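# Fold a napkin diagonally into a flat triangle

## Task

Fold the napkin along its diagonal so that one corner comes to lie on the opposite corner, producing a flat, low triangle. All three points of the triangle must be fully spread out, and the folded layer must lie flat and extend away from the crease. The whole napkin must rest on the table without touching either arm's base or any of the mounting plates and frame. The two matched corners must line up to within about a thumb's width. The carried corner may be set down or dropped into place. The fold fails if the napkin slips out of a gripper while that gripper is moving sideways fast enough to throw it, even if the other gripper catches it. The finished fold must stay in shape on its own, not because the robot is holding it. At the end both arms, hands included, must hang free in the air and touch nothing during the final second before the settled scene is judged. The scene must actually come to rest.

## Robot and tools

Robot: two arms, left_arm and right_arm, each with a two-finger parallel gripper. Every pose is given in one shared scene frame. Its origin sits on the tabletop midway between the arms. +x points out over the table, +z points up, and left_arm is on the +y side. The arm names do not match the left or right side of any image. The bases may be tilted. The mounting plates, and the metal frame behind the arms that holds them, are fixed obstacles. A plate plus its side of the frame counts as part of that arm in 'too close' messages.

Gripper frame: the fingers point along the gripper's +z axis and close along its y axis. end_effector_position is the spot between the finger pads, about 1 cm short of the tips. The reported hand position can be off from the true one, more so at long reach.

Row layout, shared by all motion tools: one flat list of 16 numbers covering both arms. The order is left_arm x, y, z, qw, qx, qy, qz, opening, then the same eight for right_arm. Always send all 16, even if one arm should not move. x, y, z is an absolute target position for the gripper in metres, in the scene frame. qw, qx, qy, qz is an absolute target orientation with w first. Opening runs from -1 (closed) to +1 (fully open, 0.093 m).

To keep an arm still, resend the exact position and quaternion from the last result taken before it stopped moving, together with its wanted opening. To keep an orientation steady, repeat the same quaternion in every row rather than copying the slightly drifted reported one.

execute_actions(actions): a list of up to 15 actions, run in order. Each action is a table of up to 15 rows of 16 numbers. Each row lasts one control step of 1/30 s. If a table has fewer than 15 rows, its last row is held until the action's 15 steps are used. An empty list simply returns the current state and images.

A target that lies more than 0.6 m from its gripper's current position, along any of that gripper's own axes, gets the action refused for both arms. If the first action fails this check, or any action is malformed, the whole call is rejected.

At each step the commanded pose is clipped to within 70 mm and 16 degrees of the measured pose, so far targets take several actions. After an action an arm goes on at most to its last clipped pose. Joint friction can leave the gripper up to about 31 mm off target, and tiny commanded moves may produce no motion. The controller favours position over orientation when it cannot achieve both. Elbows stop just short of straight.

move(target, speed, blocking): drives each gripper in a straight line toward its pose in target, which is one 16-number row. speed is in m/s, from 0.002 to 0.5 (default 0.25), and rotation is capped at twice that figure in rad/s. Both paths finish together and last between 0.5 and 10 s; longer ones are cut off at 10 s. Rotations take the shorter direction. Paths ignore obstacles and the other arm. Grippers lag, wander, and can overshoot the speed, especially near full reach. Faster contact hits harder, and aiming deeper past a contact pushes harder. The opening is applied when the move starts.

The result adds a 'move:' line with the ending (done, off_target, moving, held, fault), any limits that acted (paced means the pose was clipped; held means a check blocked some steps, after which the arm may jump faster), and each gripper's distance from its pose. With blocking=false the result comes back after 0.5 s while motion continues. Until a result shows the move has ended, further rows and moves are refused, so use wait or stop first.

wait(seconds): 0 to 10. Lets the scene run with the last commands held, and returns early if a running move finishes. stop(): brakes the current move, which needs stopping distance; the fingers keep moving.

zoom_image(camera, region): enlarges part of a camera's latest image. region is [x0, y0, x1, y1] in pixels from the top-left corner, at most 504 by 504. The cameras are cam_head_left, cam_head_right, cam_high, cam_low, cam_left_wrist and cam_right_wrist, all 504x504. Calibration is approximate, and the wrist camera poses follow the joints.

finished_scene(scene): ends the scene with the given number, after the last command has been held. It cannot be undone.

Results: the state line gives each gripper's position and quaternion. 'Hand target' lines show the pose the controller is currently steering toward. grip_measured is the finger motor position on the opening scale. The pads meet near -0.94, and each millimetre of object width adds about 0.0208. Each gripper has its own fixed offset of up to about 0.02. Because the fingers sit behind a spring, grip_measured barely reflects contact. Keep sending the same closing number to go on holding. The last value in Joint positions is the opening in metres, floored at zero. 'pose unreachable' means the clearance check altered or blocked that arm's command. FAULT or OVER-TEMPERATURE FAULT lines mean an arm has stopped. Holding loads warms the motors: a MOTOR HOT warning appears from 75 °C, a pause comes at 90 °C, and above 100 °C the arm goes limp and drops.

The simulation keeps running while you compose replies, holding the last command.

Avoid: the arms colliding or pressing on each other, which can end the scene. Also avoid slamming into the table, hard pushes, drops and slips. Never release the napkin during fast sideways motion. Finish with both grippers open and lifted clear of the cloth and table.

Each tool is called as name(argument=value, ...) on one line, values as JSON.

## Session

execute_actions(actions=[])

Scene clock: 0.00 s.
left_arm: end_effector_position=(+0.3514, +0.4202, +0.1814) grip_measured=+1.000 end_effector_quat_wxyz=(+0.365, -0.085, +0.927, +0.024) | right_arm: end_effector_position=(+0.4120, -0.4418, +0.1829) grip_measured=+1.000 end_effector_quat_wxyz=(+0.368, +0.097, +0.924, -0.044)
Joint positions: left_arm=[0.096 0.964 0.5   0.115 0.077 0.097 0.093] | right_arm=[-0.127  0.96   0.497  0.127 -0.068 -0.104  0.093]
Joint velocities: left_arm=[ 0.022  0.012  0.017  0.037 -0.022 -0.022  0.   ] | right_arm=[-0.012 -0.002 -0.017  0.022  0.022 -0.081  0.   ]
Hand target (left_arm): +0.351, +0.420, +0.181; +0.365, -0.085, +0.927, +0.024
Hand target (right_arm): +0.412, -0.442, +0.183; +0.368, +0.097, +0.924, -0.044

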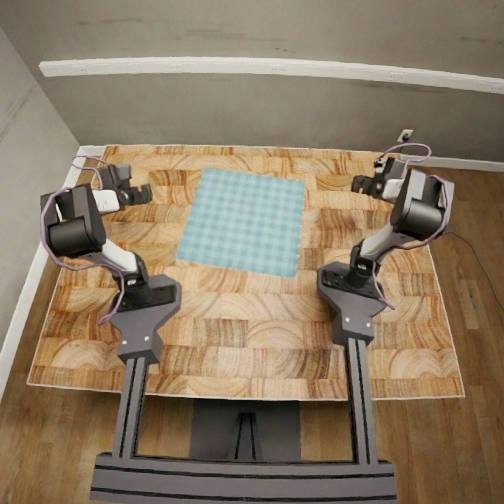

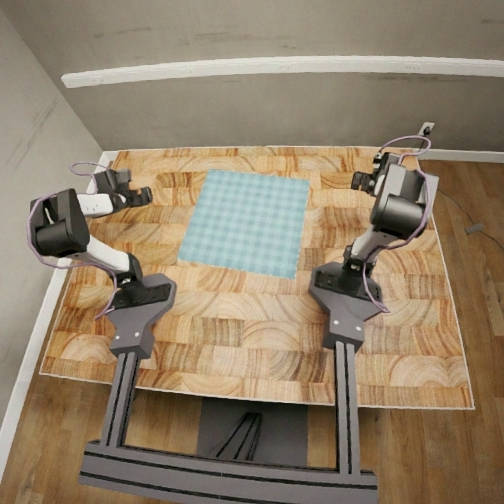

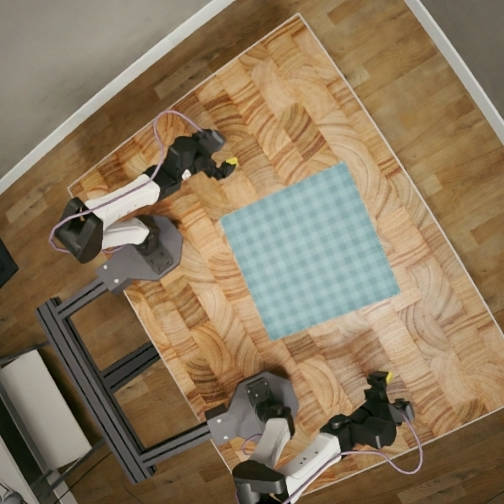

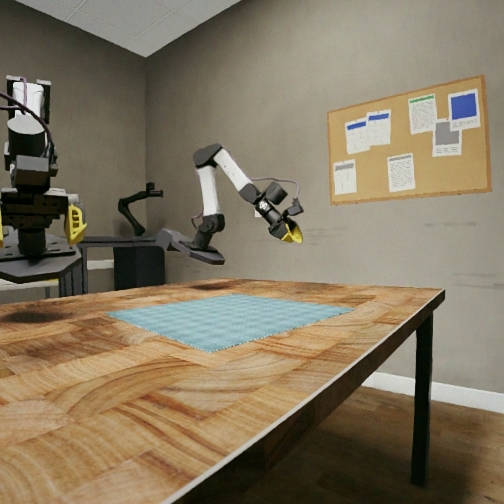

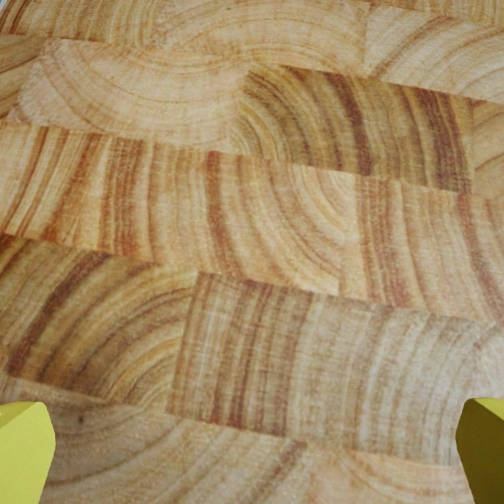

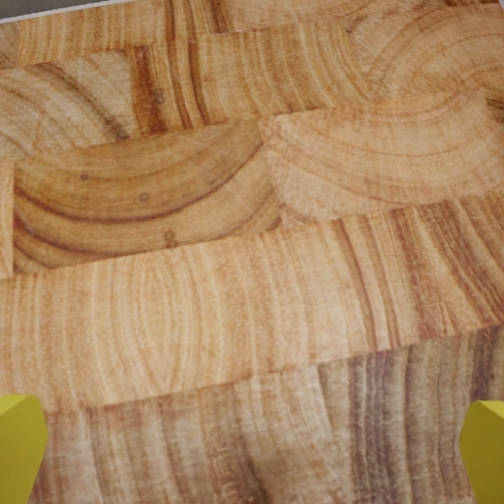

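zoom_image(camera="cam_high", region=[200, 140, 420, 360])

zoom_image(camera="cam_head_left", region=[160, 150, 320, 310])

Region (200, 140, 420, 360) of cam_high's 504x504 image, scaled by 2.291, with more detail than that image has.

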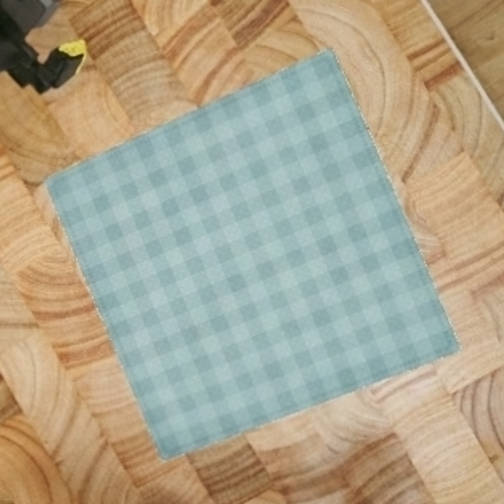

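Region (160, 150, 320, 310) of cam_head_left's 504x504 image, scaled by 3.150, with more detail than that image has.

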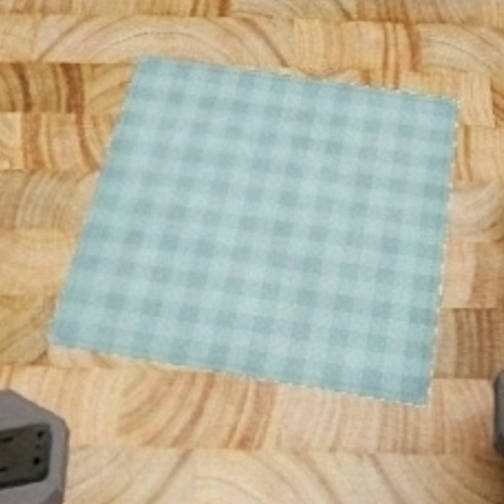

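move(target=[0.3514,0.4202,0.1814,0.365,-0.085,0.927,0.024,1, 0.59,-0.28,0.10,0.165,-0.312,0.934,0.055,0.0], speed=0.3)

Scene clock: 7.10 s.
left_arm: end_effector_position=(+0.3514, +0.4202, +0.1814) grip_measured=+1.000 end_effector_quat_wxyz=(+0.365, -0.085, +0.927, +0.024) | right_arm: end_effector_position=(+0.5906, -0.2865, +0.1024) grip_measured=+0.002 end_effector_quat_wxyz=(+0.175, -0.309, +0.933, +0.053)
Joint positions: left_arm=[0.096 0.964 0.5   0.115 0.077 0.097 0.093] | right_arm=[ 0.288  1.938  1.669 -0.555 -0.008 -0.63   0.045]
Joint velocities: left_arm=[-0.002  0.002 -0.002 -0.007 -0.037  0.051  0.   ] | right_arm=[-0.017  0.012 -0.012 -0.007  0.022 -0.051 -0.001]
Hand target (left_arm): +0.351, +0.420, +0.181; +0.365, -0.085, +0.927, +0.024
Hand target (right_arm): +0.590, -0.283, +0.097; +0.165, -0.316, +0.933, +0.052
Off the commanded pose (left_arm): 0.000 m, 0 deg.
Off the commanded pose (right_arm): 0.007 m, 1 deg.
move: done
camera_calibration (this result's frames):
cam_right_wrist: T_world_to_cam=[[0.621707, -0.783215, 0.00739899, -0.593653], [-0.782024, -0.620177, 0.0617979, 0.317261], [-0.0438123, -0.0442064, -0.998061, 0.199712], [0, 0, 0, 1]] pos_world=[0.625934, -0.259371, 0.184111]

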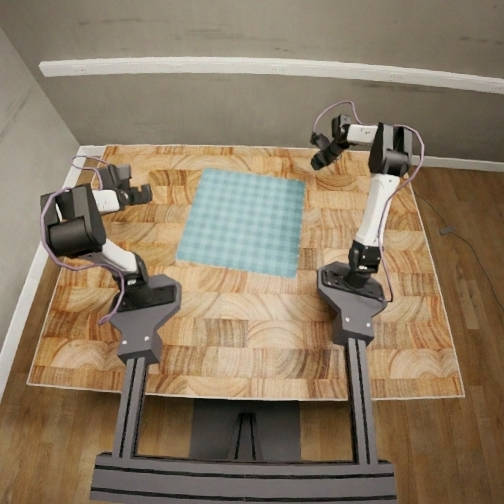

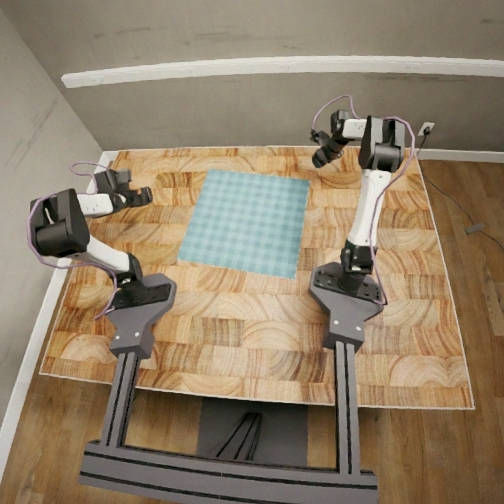

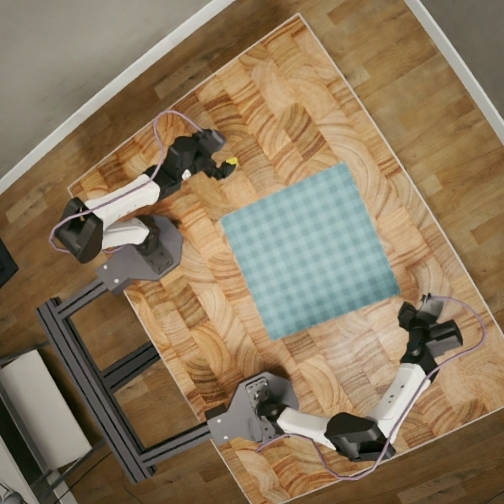

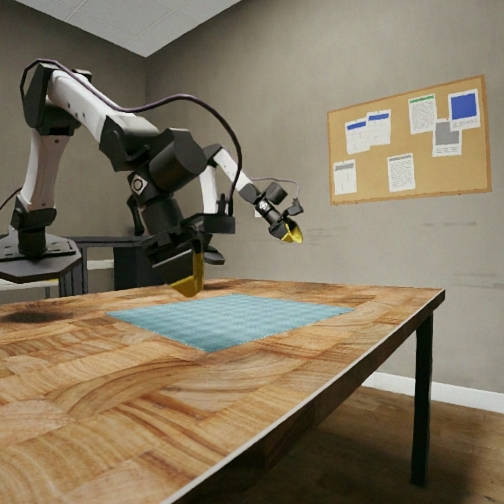

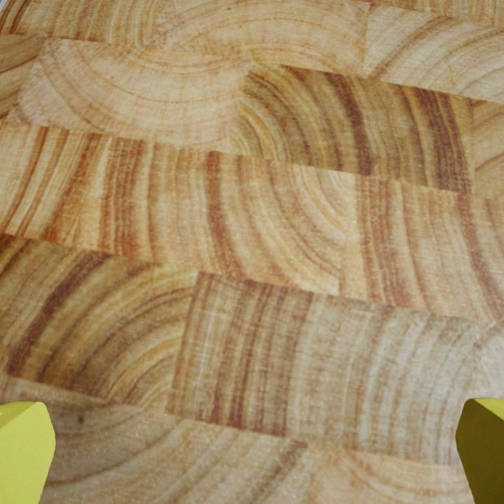

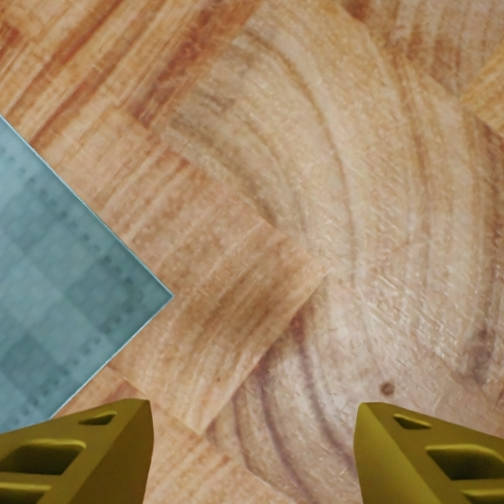

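move(target=[0.3514,0.4202,0.1814,0.365,-0.085,0.927,0.024,1, 0.572,-0.243,0.03,0.165,-0.312,0.934,0.055,0.0], speed=0.15)

Scene clock: 8.87 s.
left_arm: end_effector_position=(+0.3514, +0.4202, +0.1814) grip_measured=+1.000 end_effector_quat_wxyz=(+0.365, -0.085, +0.927, +0.024) | right_arm: end_effector_position=(+0.5785, -0.2476, +0.0407) grip_measured=+0.002 end_effector_quat_wxyz=(+0.175, -0.312, +0.932, +0.056)
Joint positions: left_arm=[0.096 0.964 0.5   0.115 0.077 0.097 0.093] | right_arm=[ 0.346  2.054  1.572 -0.346  0.027 -0.593  0.045]
Joint velocities: left_arm=[-0.007 -0.002 -0.002 -0.037  0.022  0.022  0.   ] | right_arm=[ 0.007  0.002 -0.007 -0.022  0.066  0.037 -0.001]
Hand target (left_arm): +0.351, +0.420, +0.181; +0.365, -0.085, +0.927, +0.024
Hand target (right_arm): +0.570, -0.244, +0.031; +0.165, -0.313, +0.934, +0.054
Off the commanded pose (left_arm): 0.000 m, 0 deg.
Off the commanded pose (right_arm): 0.013 m, 1 deg.
move: off_target (right_arm)
camera_calibration (this result's frames):
cam_right_wrist: T_world_to_cam=[[0.627311, -0.778757, 0.00431013, -0.557238], [-0.777473, -0.625939, 0.0611242, 0.331721], [-0.044903, -0.0416949, -0.998121, 0.140636], [0, 0, 0, 1]] pos_world=[0.613781, -0.220453, 0.122498]

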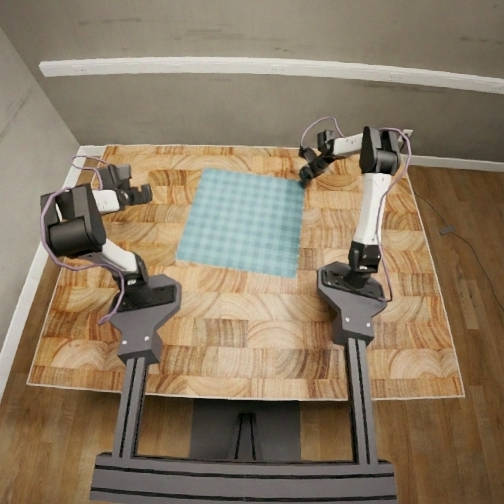

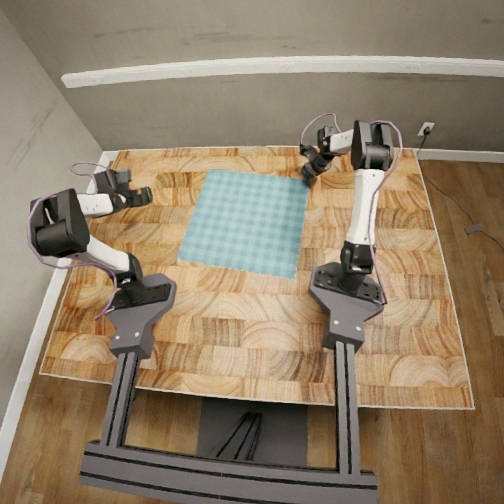

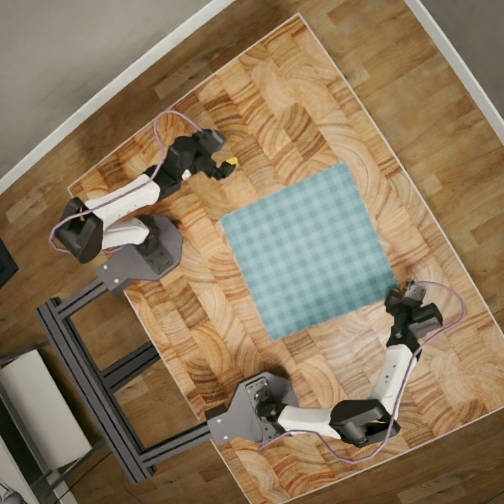

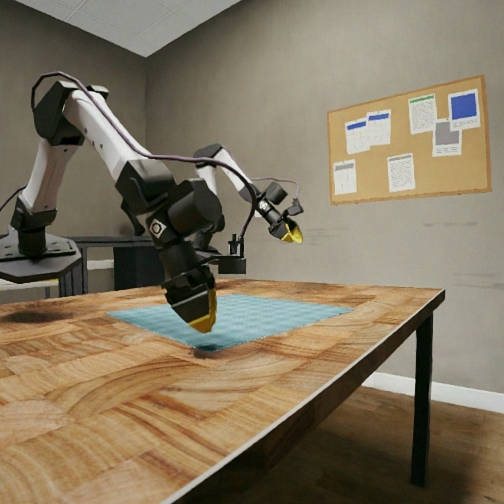

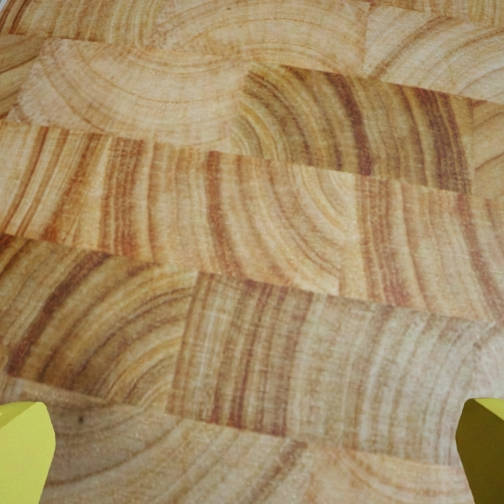

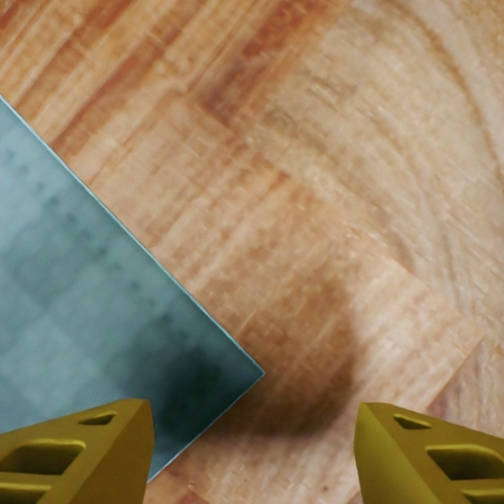

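move(target=[0.3514,0.4202,0.1814,0.365,-0.085,0.927,0.024,1, 0.564,-0.236,-0.003,0.165,-0.312,0.934,0.055,0.0], speed=0.06)

Scene clock: 10.57 s.
left_arm: end_effector_position=(+0.3514, +0.4202, +0.1814) grip_measured=+1.000 end_effector_quat_wxyz=(+0.365, -0.085, +0.927, +0.024) | right_arm: end_effector_position=(+0.5750, -0.2412, +0.0108) grip_measured=+0.002 end_effector_quat_wxyz=(+0.179, -0.310, +0.932, +0.054)
Joint positions: left_arm=[0.096 0.964 0.5   0.115 0.077 0.097 0.093] | right_arm=[ 0.346  2.119  1.545 -0.244  0.027 -0.591  0.045]
Joint velocities: left_arm=[-0.012  0.007  0.002  0.081  0.007 -0.007  0.   ] | right_arm=[-0.007 -0.012 -0.007  0.007  0.022 -0.007  0.   ]
Hand target (left_arm): +0.351, +0.420, +0.181; +0.365, -0.085, +0.927, +0.024
Hand target (right_arm): +0.563, -0.237, -0.002; +0.165, -0.312, +0.934, +0.055
Off the commanded pose (left_arm): 0.000 m, 0 deg.
Off the commanded pose (right_arm): 0.018 m, 2 deg.
move: off_target (right_arm)
camera_calibration (this result's frames):
cam_right_wrist: T_world_to_cam=[[0.624122, -0.781275, 0.00902576, -0.548667], [-0.780487, -0.622874, 0.0535594, 0.337334], [-0.0362227, -0.0404721, -0.998524, 0.106235], [0, 0, 0, 1]] pos_world=[0.609568, -0.214243, 0.0929631]

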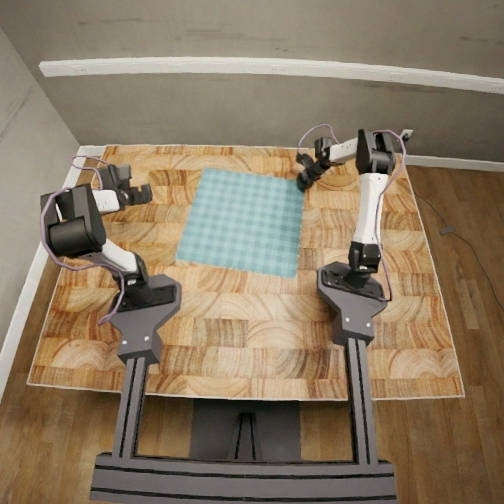

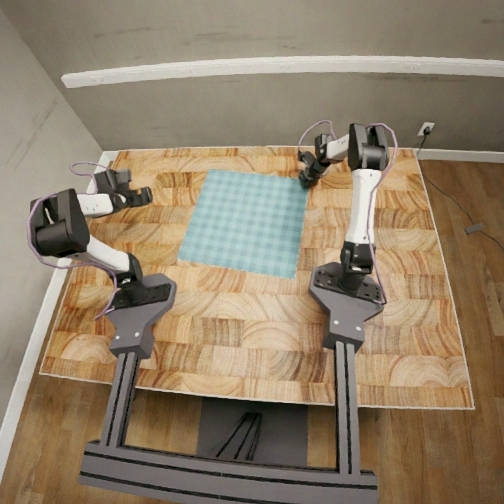

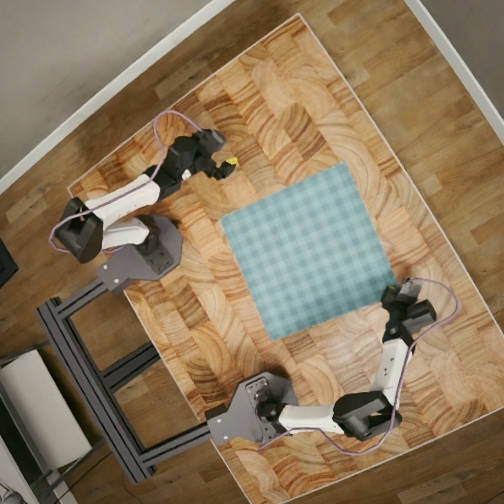

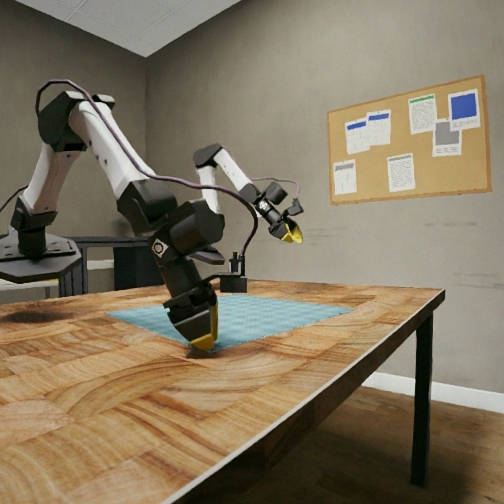

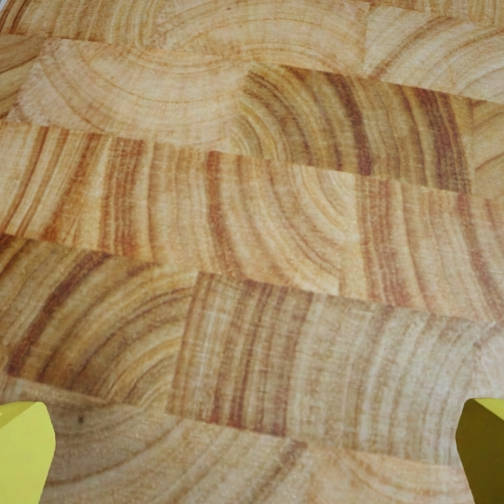

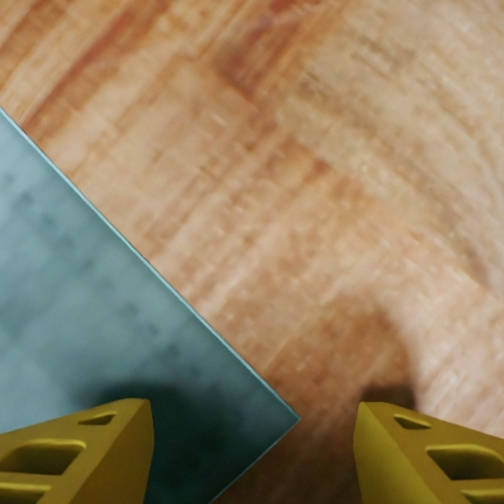

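execute_actions(actions=[[[0.3514,0.4202,0.1814,0.365,-0.085,0.927,0.024,1, 0.564,-0.236,-0.013,0.165,-0.312,0.934,0.055,0.0]],[[0.3514,0.4202,0.1814,0.365,-0.085,0.927,0.024,1, 0.564,-0.236,-0.013,0.165,-0.312,0.934,0.055,-0.5]],[[0.3514,0.4202,0.1814,0.365,-0.085,0.927,0.024,1, 0.564,-0.236,-0.013,0.165,-0.312,0.934,0.055,-1]]])

Scene clock: 12.37 s.
left_arm: end_effector_position=(+0.3514, +0.4202, +0.1814) grip_measured=+1.000 end_effector_quat_wxyz=(+0.365, -0.085, +0.927, +0.024) | right_arm: end_effector_position=(+0.5784, -0.2384, +0.0057) grip_measured=-0.970 end_effector_quat_wxyz=(+0.188, -0.309, +0.931, +0.054)
Joint positions: left_arm=[0.096 0.964 0.5   0.115 0.077 0.097 0.093] | right_arm=[ 0.348  2.137  1.545 -0.208  0.025 -0.591  0.   ]
Joint velocities: left_arm=[-0.002 -0.012  0.007 -0.051  0.051  0.051  0.   ] | right_arm=[-0.012  0.002 -0.007 -0.007 -0.051 -0.037  0.   ]
Hand target (left_arm): +0.351, +0.420, +0.181; +0.365, -0.085, +0.927, +0.024
Hand target (right_arm): +0.563, -0.236, -0.012; +0.165, -0.312, +0.934, +0.055
Off the commanded pose (left_arm): 0.000 m, 0 deg.
Off the commanded pose (right_arm): 0.024 m, 3 deg.
camera_calibration (this result's frames):
cam_right_wrist: T_world_to_cam=[[0.622335, -0.782573, 0.0167224, -0.5479], [-0.782536, -0.621522, 0.0367062, 0.343634], [-0.018332, -0.0359294, -0.999186, 0.0920422], [0, 0, 0, 1]] pos_world=[0.611571, -0.211889, 0.088516]

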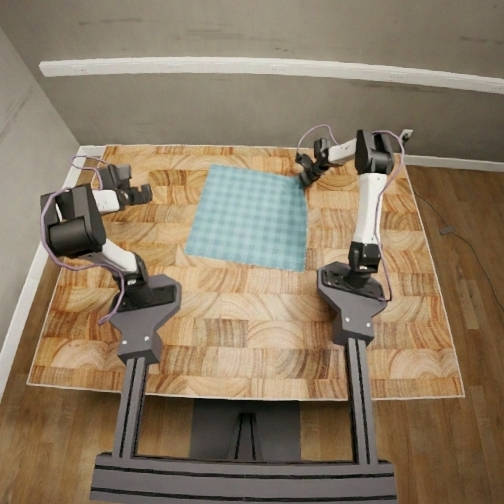

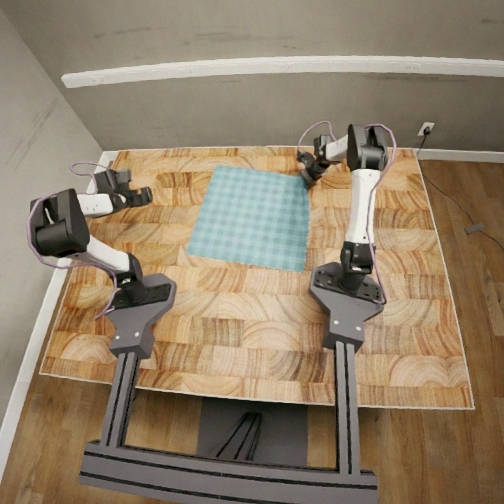

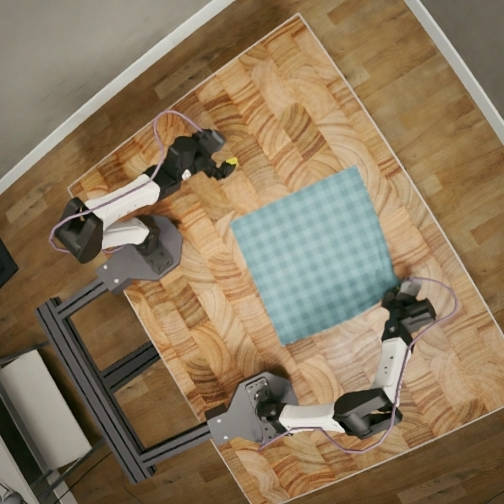

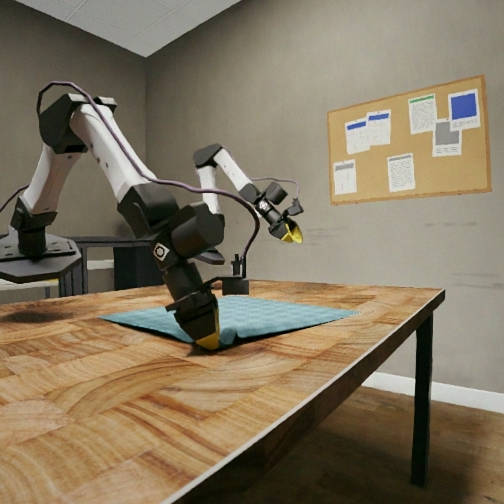

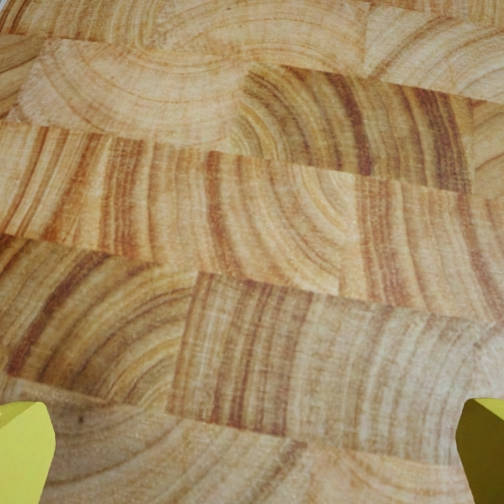

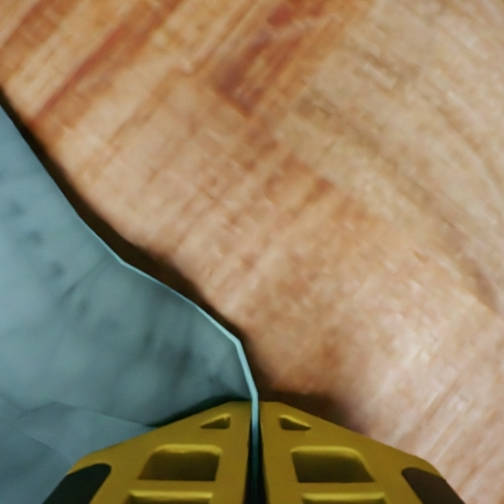

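move(target=[0.225,0.215,0.06,0.239,0.370,0.893,-0.099,-1, 0.545,-0.212,0.13,0.165,-0.312,0.934,0.055,-1], speed=0.2)

Scene clock: 16.30 s.
left_arm: end_effector_position=(+0.2241, +0.2210, +0.0697) grip_measured=-0.990 end_effector_quat_wxyz=(+0.239, +0.368, +0.894, -0.092) | right_arm: end_effector_position=(+0.5541, -0.2108, +0.1261) grip_measured=-0.970 end_effector_quat_wxyz=(+0.172, -0.312, +0.933, +0.056)
Joint positions: left_arm=[-0.523  1.319  0.155  0.432 -0.029  0.587  0.   ] | right_arm=[ 0.492  1.846  1.525 -0.521  0.125 -0.483  0.   ]
Joint velocities: left_arm=[ 0.012 -0.012 -0.007  0.066  0.007  0.007  0.   ] | right_arm=[ 0.002 -0.027  0.002 -0.022 -0.022  0.022  0.   ]
Hand target (left_arm): +0.217, +0.220, +0.067; +0.234, +0.376, +0.892, -0.092
Hand target (right_arm): +0.548, -0.211, +0.130; +0.165, -0.313, +0.934, +0.054
Off the commanded pose (left_arm): 0.011 m, 1 deg.
Off the commanded pose (right_arm): 0.010 m, 1 deg.
move: off_target (left_arm)
camera_calibration (this result's frames):
cam_left_wrist: T_world_to_cam=[[-0.706664, -0.70746, -0.0112581, 0.317404], [-0.703077, 0.703894, -0.101074, 0.0519864], [0.0794303, -0.0635101, -0.994815, 0.15189], [0, 0, 0, 1]] pos_world=[0.248784, 0.197604, 0.159931]
cam_right_wrist: T_world_to_cam=[[0.627481, -0.77863, 0.00131727, -0.513265], [-0.777, -0.626056, 0.0657598, 0.329641], [-0.0503779, -0.0422866, -0.997835, 0.229163], [0, 0, 0, 1]] pos_world=[0.58974, -0.18358, 0.207666]

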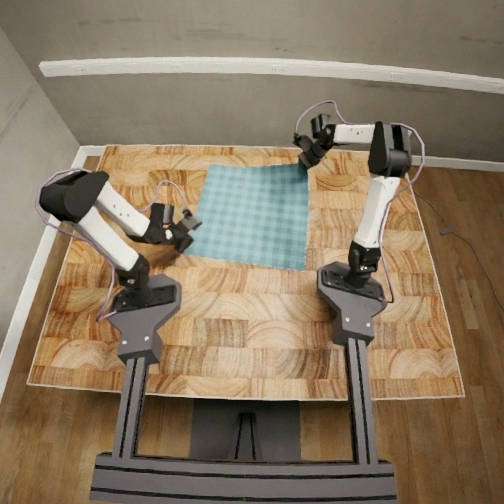

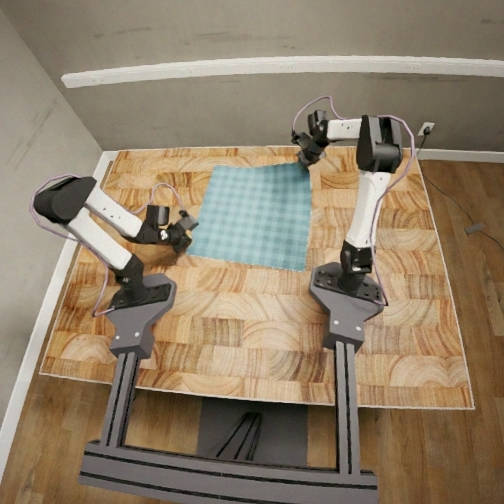

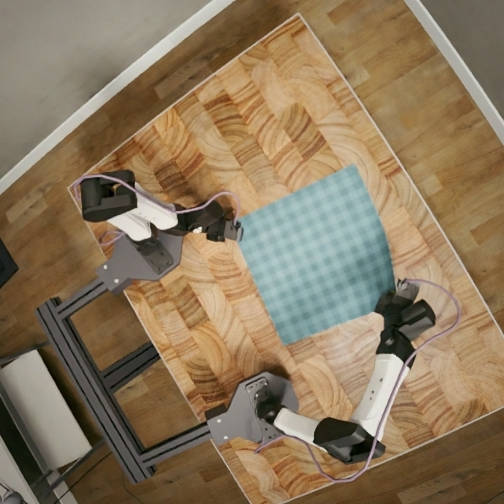

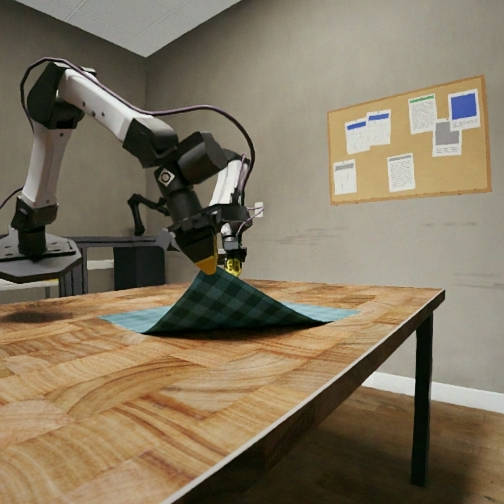

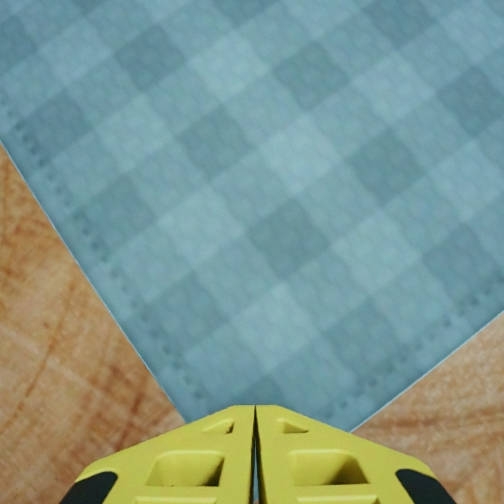

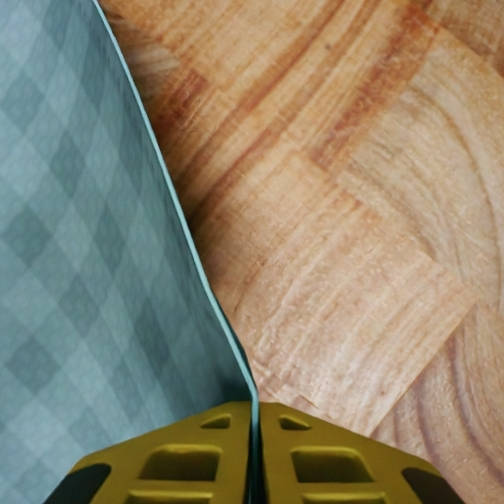

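move(target=[0.225,0.215,-0.012,0.239,0.370,0.893,-0.099,-1, 0.49,-0.14,0.19,0.165,-0.312,0.934,0.055,-1], speed=0.1)

move(target=[0.225,0.215,-0.012,0.239,0.370,0.893,-0.099,-1, 0.37,0.02,0.22,0.165,-0.312,0.934,0.055,-1], speed=0.15)

Scene clock: 18.43 s.
left_arm: end_effector_position=(+0.2064, +0.2185, +0.0083) grip_measured=-0.990 end_effector_quat_wxyz=(+0.241, +0.370, +0.891, -0.105) | right_arm: end_effector_position=(+0.5034, -0.1348, +0.1927) grip_measured=-0.970 end_effector_quat_wxyz=(+0.180, -0.310, +0.932, +0.058)
Joint positions: left_arm=[-0.431  1.956  0.129  1.091  0.067  0.648  0.   ] | right_arm=[ 0.773  1.723  1.473 -0.623  0.306 -0.268  0.   ]
Joint velocities: left_arm=[ 0.007  0.002 -0.002  0.007  0.022  0.037  0.   ] | right_arm=[-0.007 -0.002 -0.002 -0.095  0.11   0.066  0.   ]
Hand target (left_arm): +0.223, +0.215, -0.007; +0.239, +0.369, +0.893, -0.100
Hand target (right_arm): +0.492, -0.139, +0.190; +0.166, -0.314, +0.933, +0.052
Off the commanded pose (left_arm): 0.028 m, 1 deg.
Off the commanded pose (right_arm): 0.015 m, 2 deg.
move: off_target (left_arm, right_arm)
camera_calibration (this result's frames):
cam_left_wrist: T_world_to_cam=[[-0.714935, -0.699127, 0.00940391, 0.302184], [-0.69534, 0.709524, -0.114361, 0.0324007], [0.0732805, -0.0882995, -0.993395, 0.098712], [0, 0, 0, 1]] pos_world=[0.231338, 0.196993, 0.0989237]
cam_right_wrist: T_world_to_cam=[[0.625721, -0.78004, 0.00333348, -0.422122], [-0.779154, -0.624794, 0.050523, 0.337686], [-0.0373273, -0.0342106, -0.998717, 0.29095], [0, 0, 0, 1]] pos_world=[0.5381, -0.108334, 0.274923]

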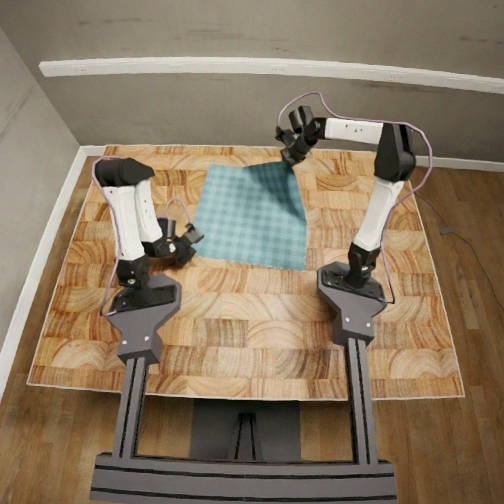

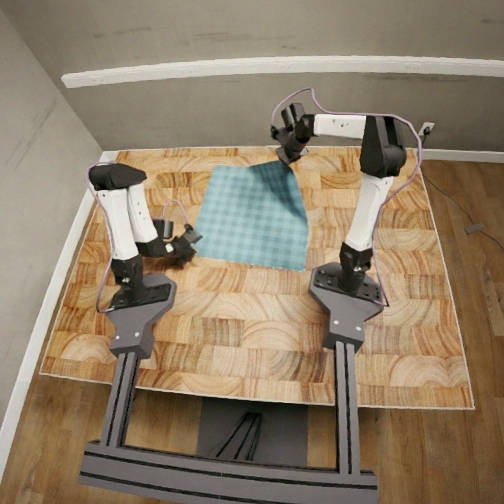

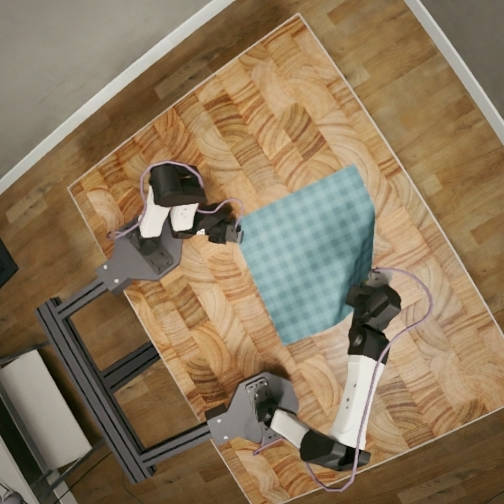

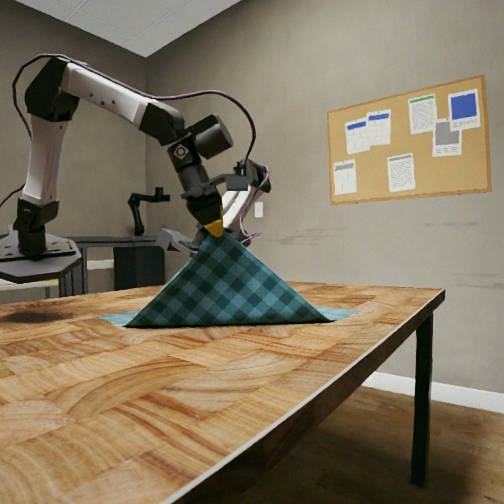

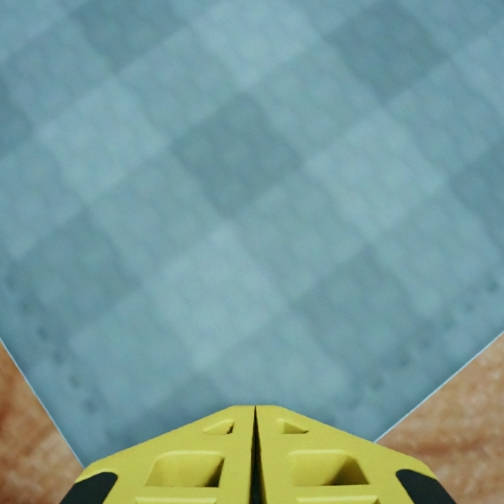

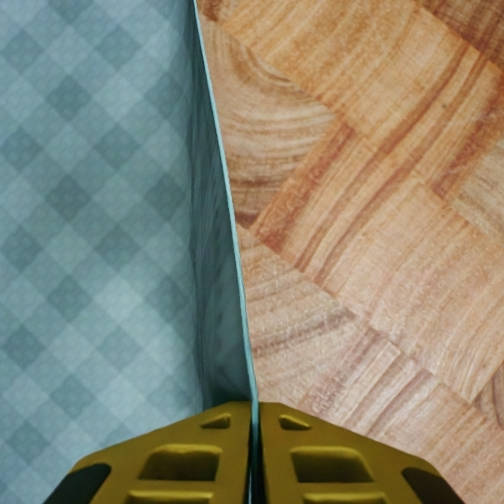

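Scene clock: 20.33 s.
left_arm: end_effector_position=(+0.2130, +0.2161, +0.0085) grip_measured=-0.990 end_effector_quat_wxyz=(+0.255, +0.369, +0.887, -0.105) | right_arm: end_effector_position=(+0.3719, +0.0187, +0.2216) grip_measured=-0.970 end_effector_quat_wxyz=(+0.172, -0.314, +0.932, +0.059)
Joint positions: left_arm=[-0.431  1.98   0.138  1.132  0.074  0.652  0.   ] | right_arm=[ 1.295  1.905  1.523 -0.722  0.592  0.217  0.   ]
Joint velocities: left_arm=[ 0.012  0.002 -0.012  0.037 -0.037 -0.037  0.   ] | right_arm=[-0.002 -0.007  0.012 -0.007  0.007 -0.022  0.   ]
Hand target (left_arm): +0.223, +0.216, -0.010; +0.239, +0.369, +0.892, -0.099
Hand target (right_arm): +0.373, +0.020, +0.220; +0.169, -0.314, +0.933, +0.050
Off the commanded pose (left_arm): 0.024 m, 2 deg.
Off the commanded pose (right_arm): 0.003 m, 1 deg.
move: off_target (left_arm)
camera_calibration (this result's frames):
cam_left_wrist: T_world_to_cam=[[-0.714542, -0.699587, -0.00280115, 0.30533], [-0.692424, 0.707787, -0.139957, 0.0387422], [0.0998946, -0.0980655, -0.990154, 0.0945533], [0, 0, 0, 1]] pos_world=[0.235552, 0.195456, 0.0998998]
cam_right_wrist: T_world_to_cam=[[0.631847, -0.77509, -0.00225467, -0.22126], [-0.773384, -0.630645, 0.0645321, 0.324565], [-0.0514401, -0.0390307, -0.997913, 0.325358], [0, 0, 0, 1]] pos_world=[0.407553, 0.0458877, 0.303235]

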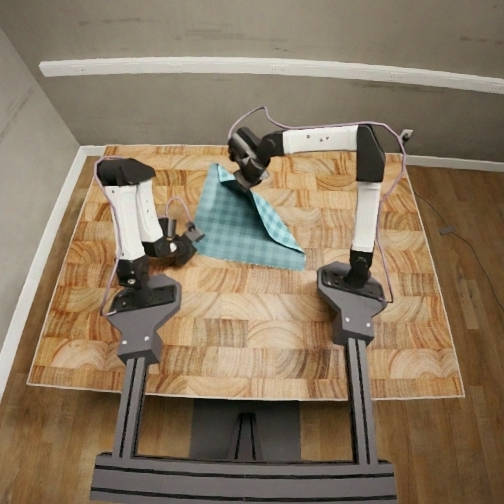

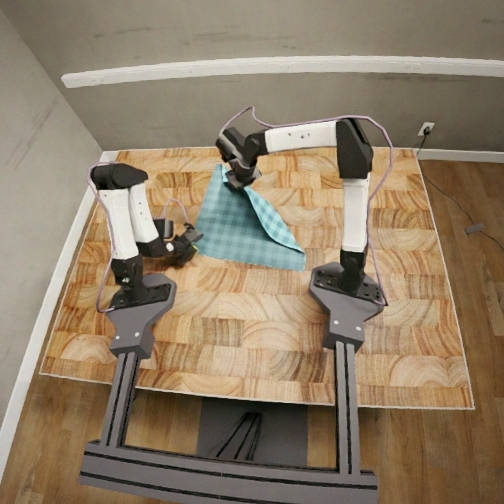

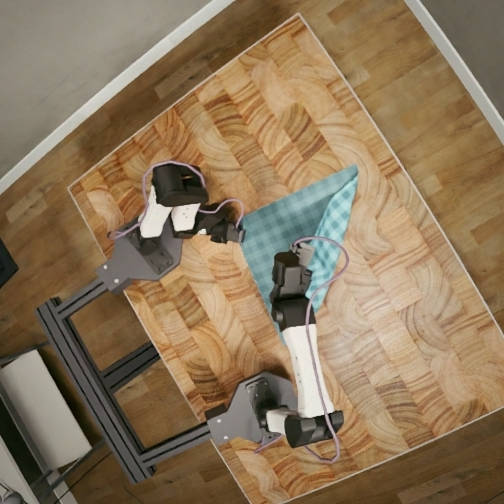

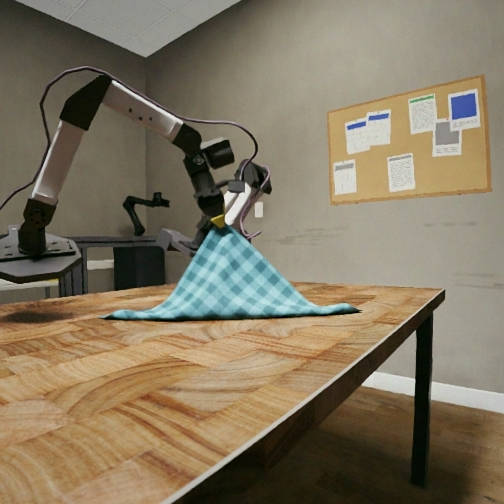

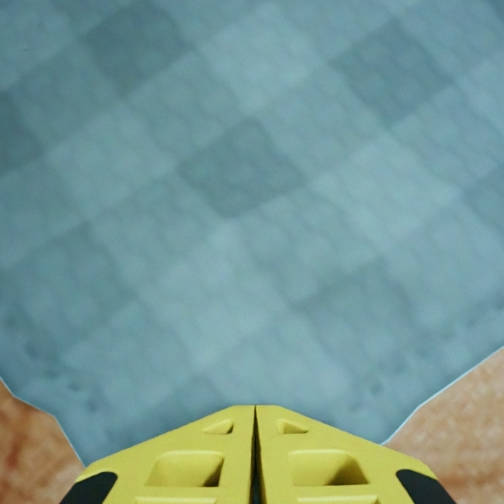

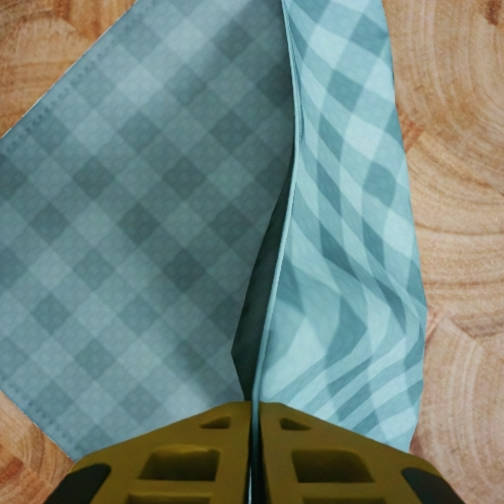

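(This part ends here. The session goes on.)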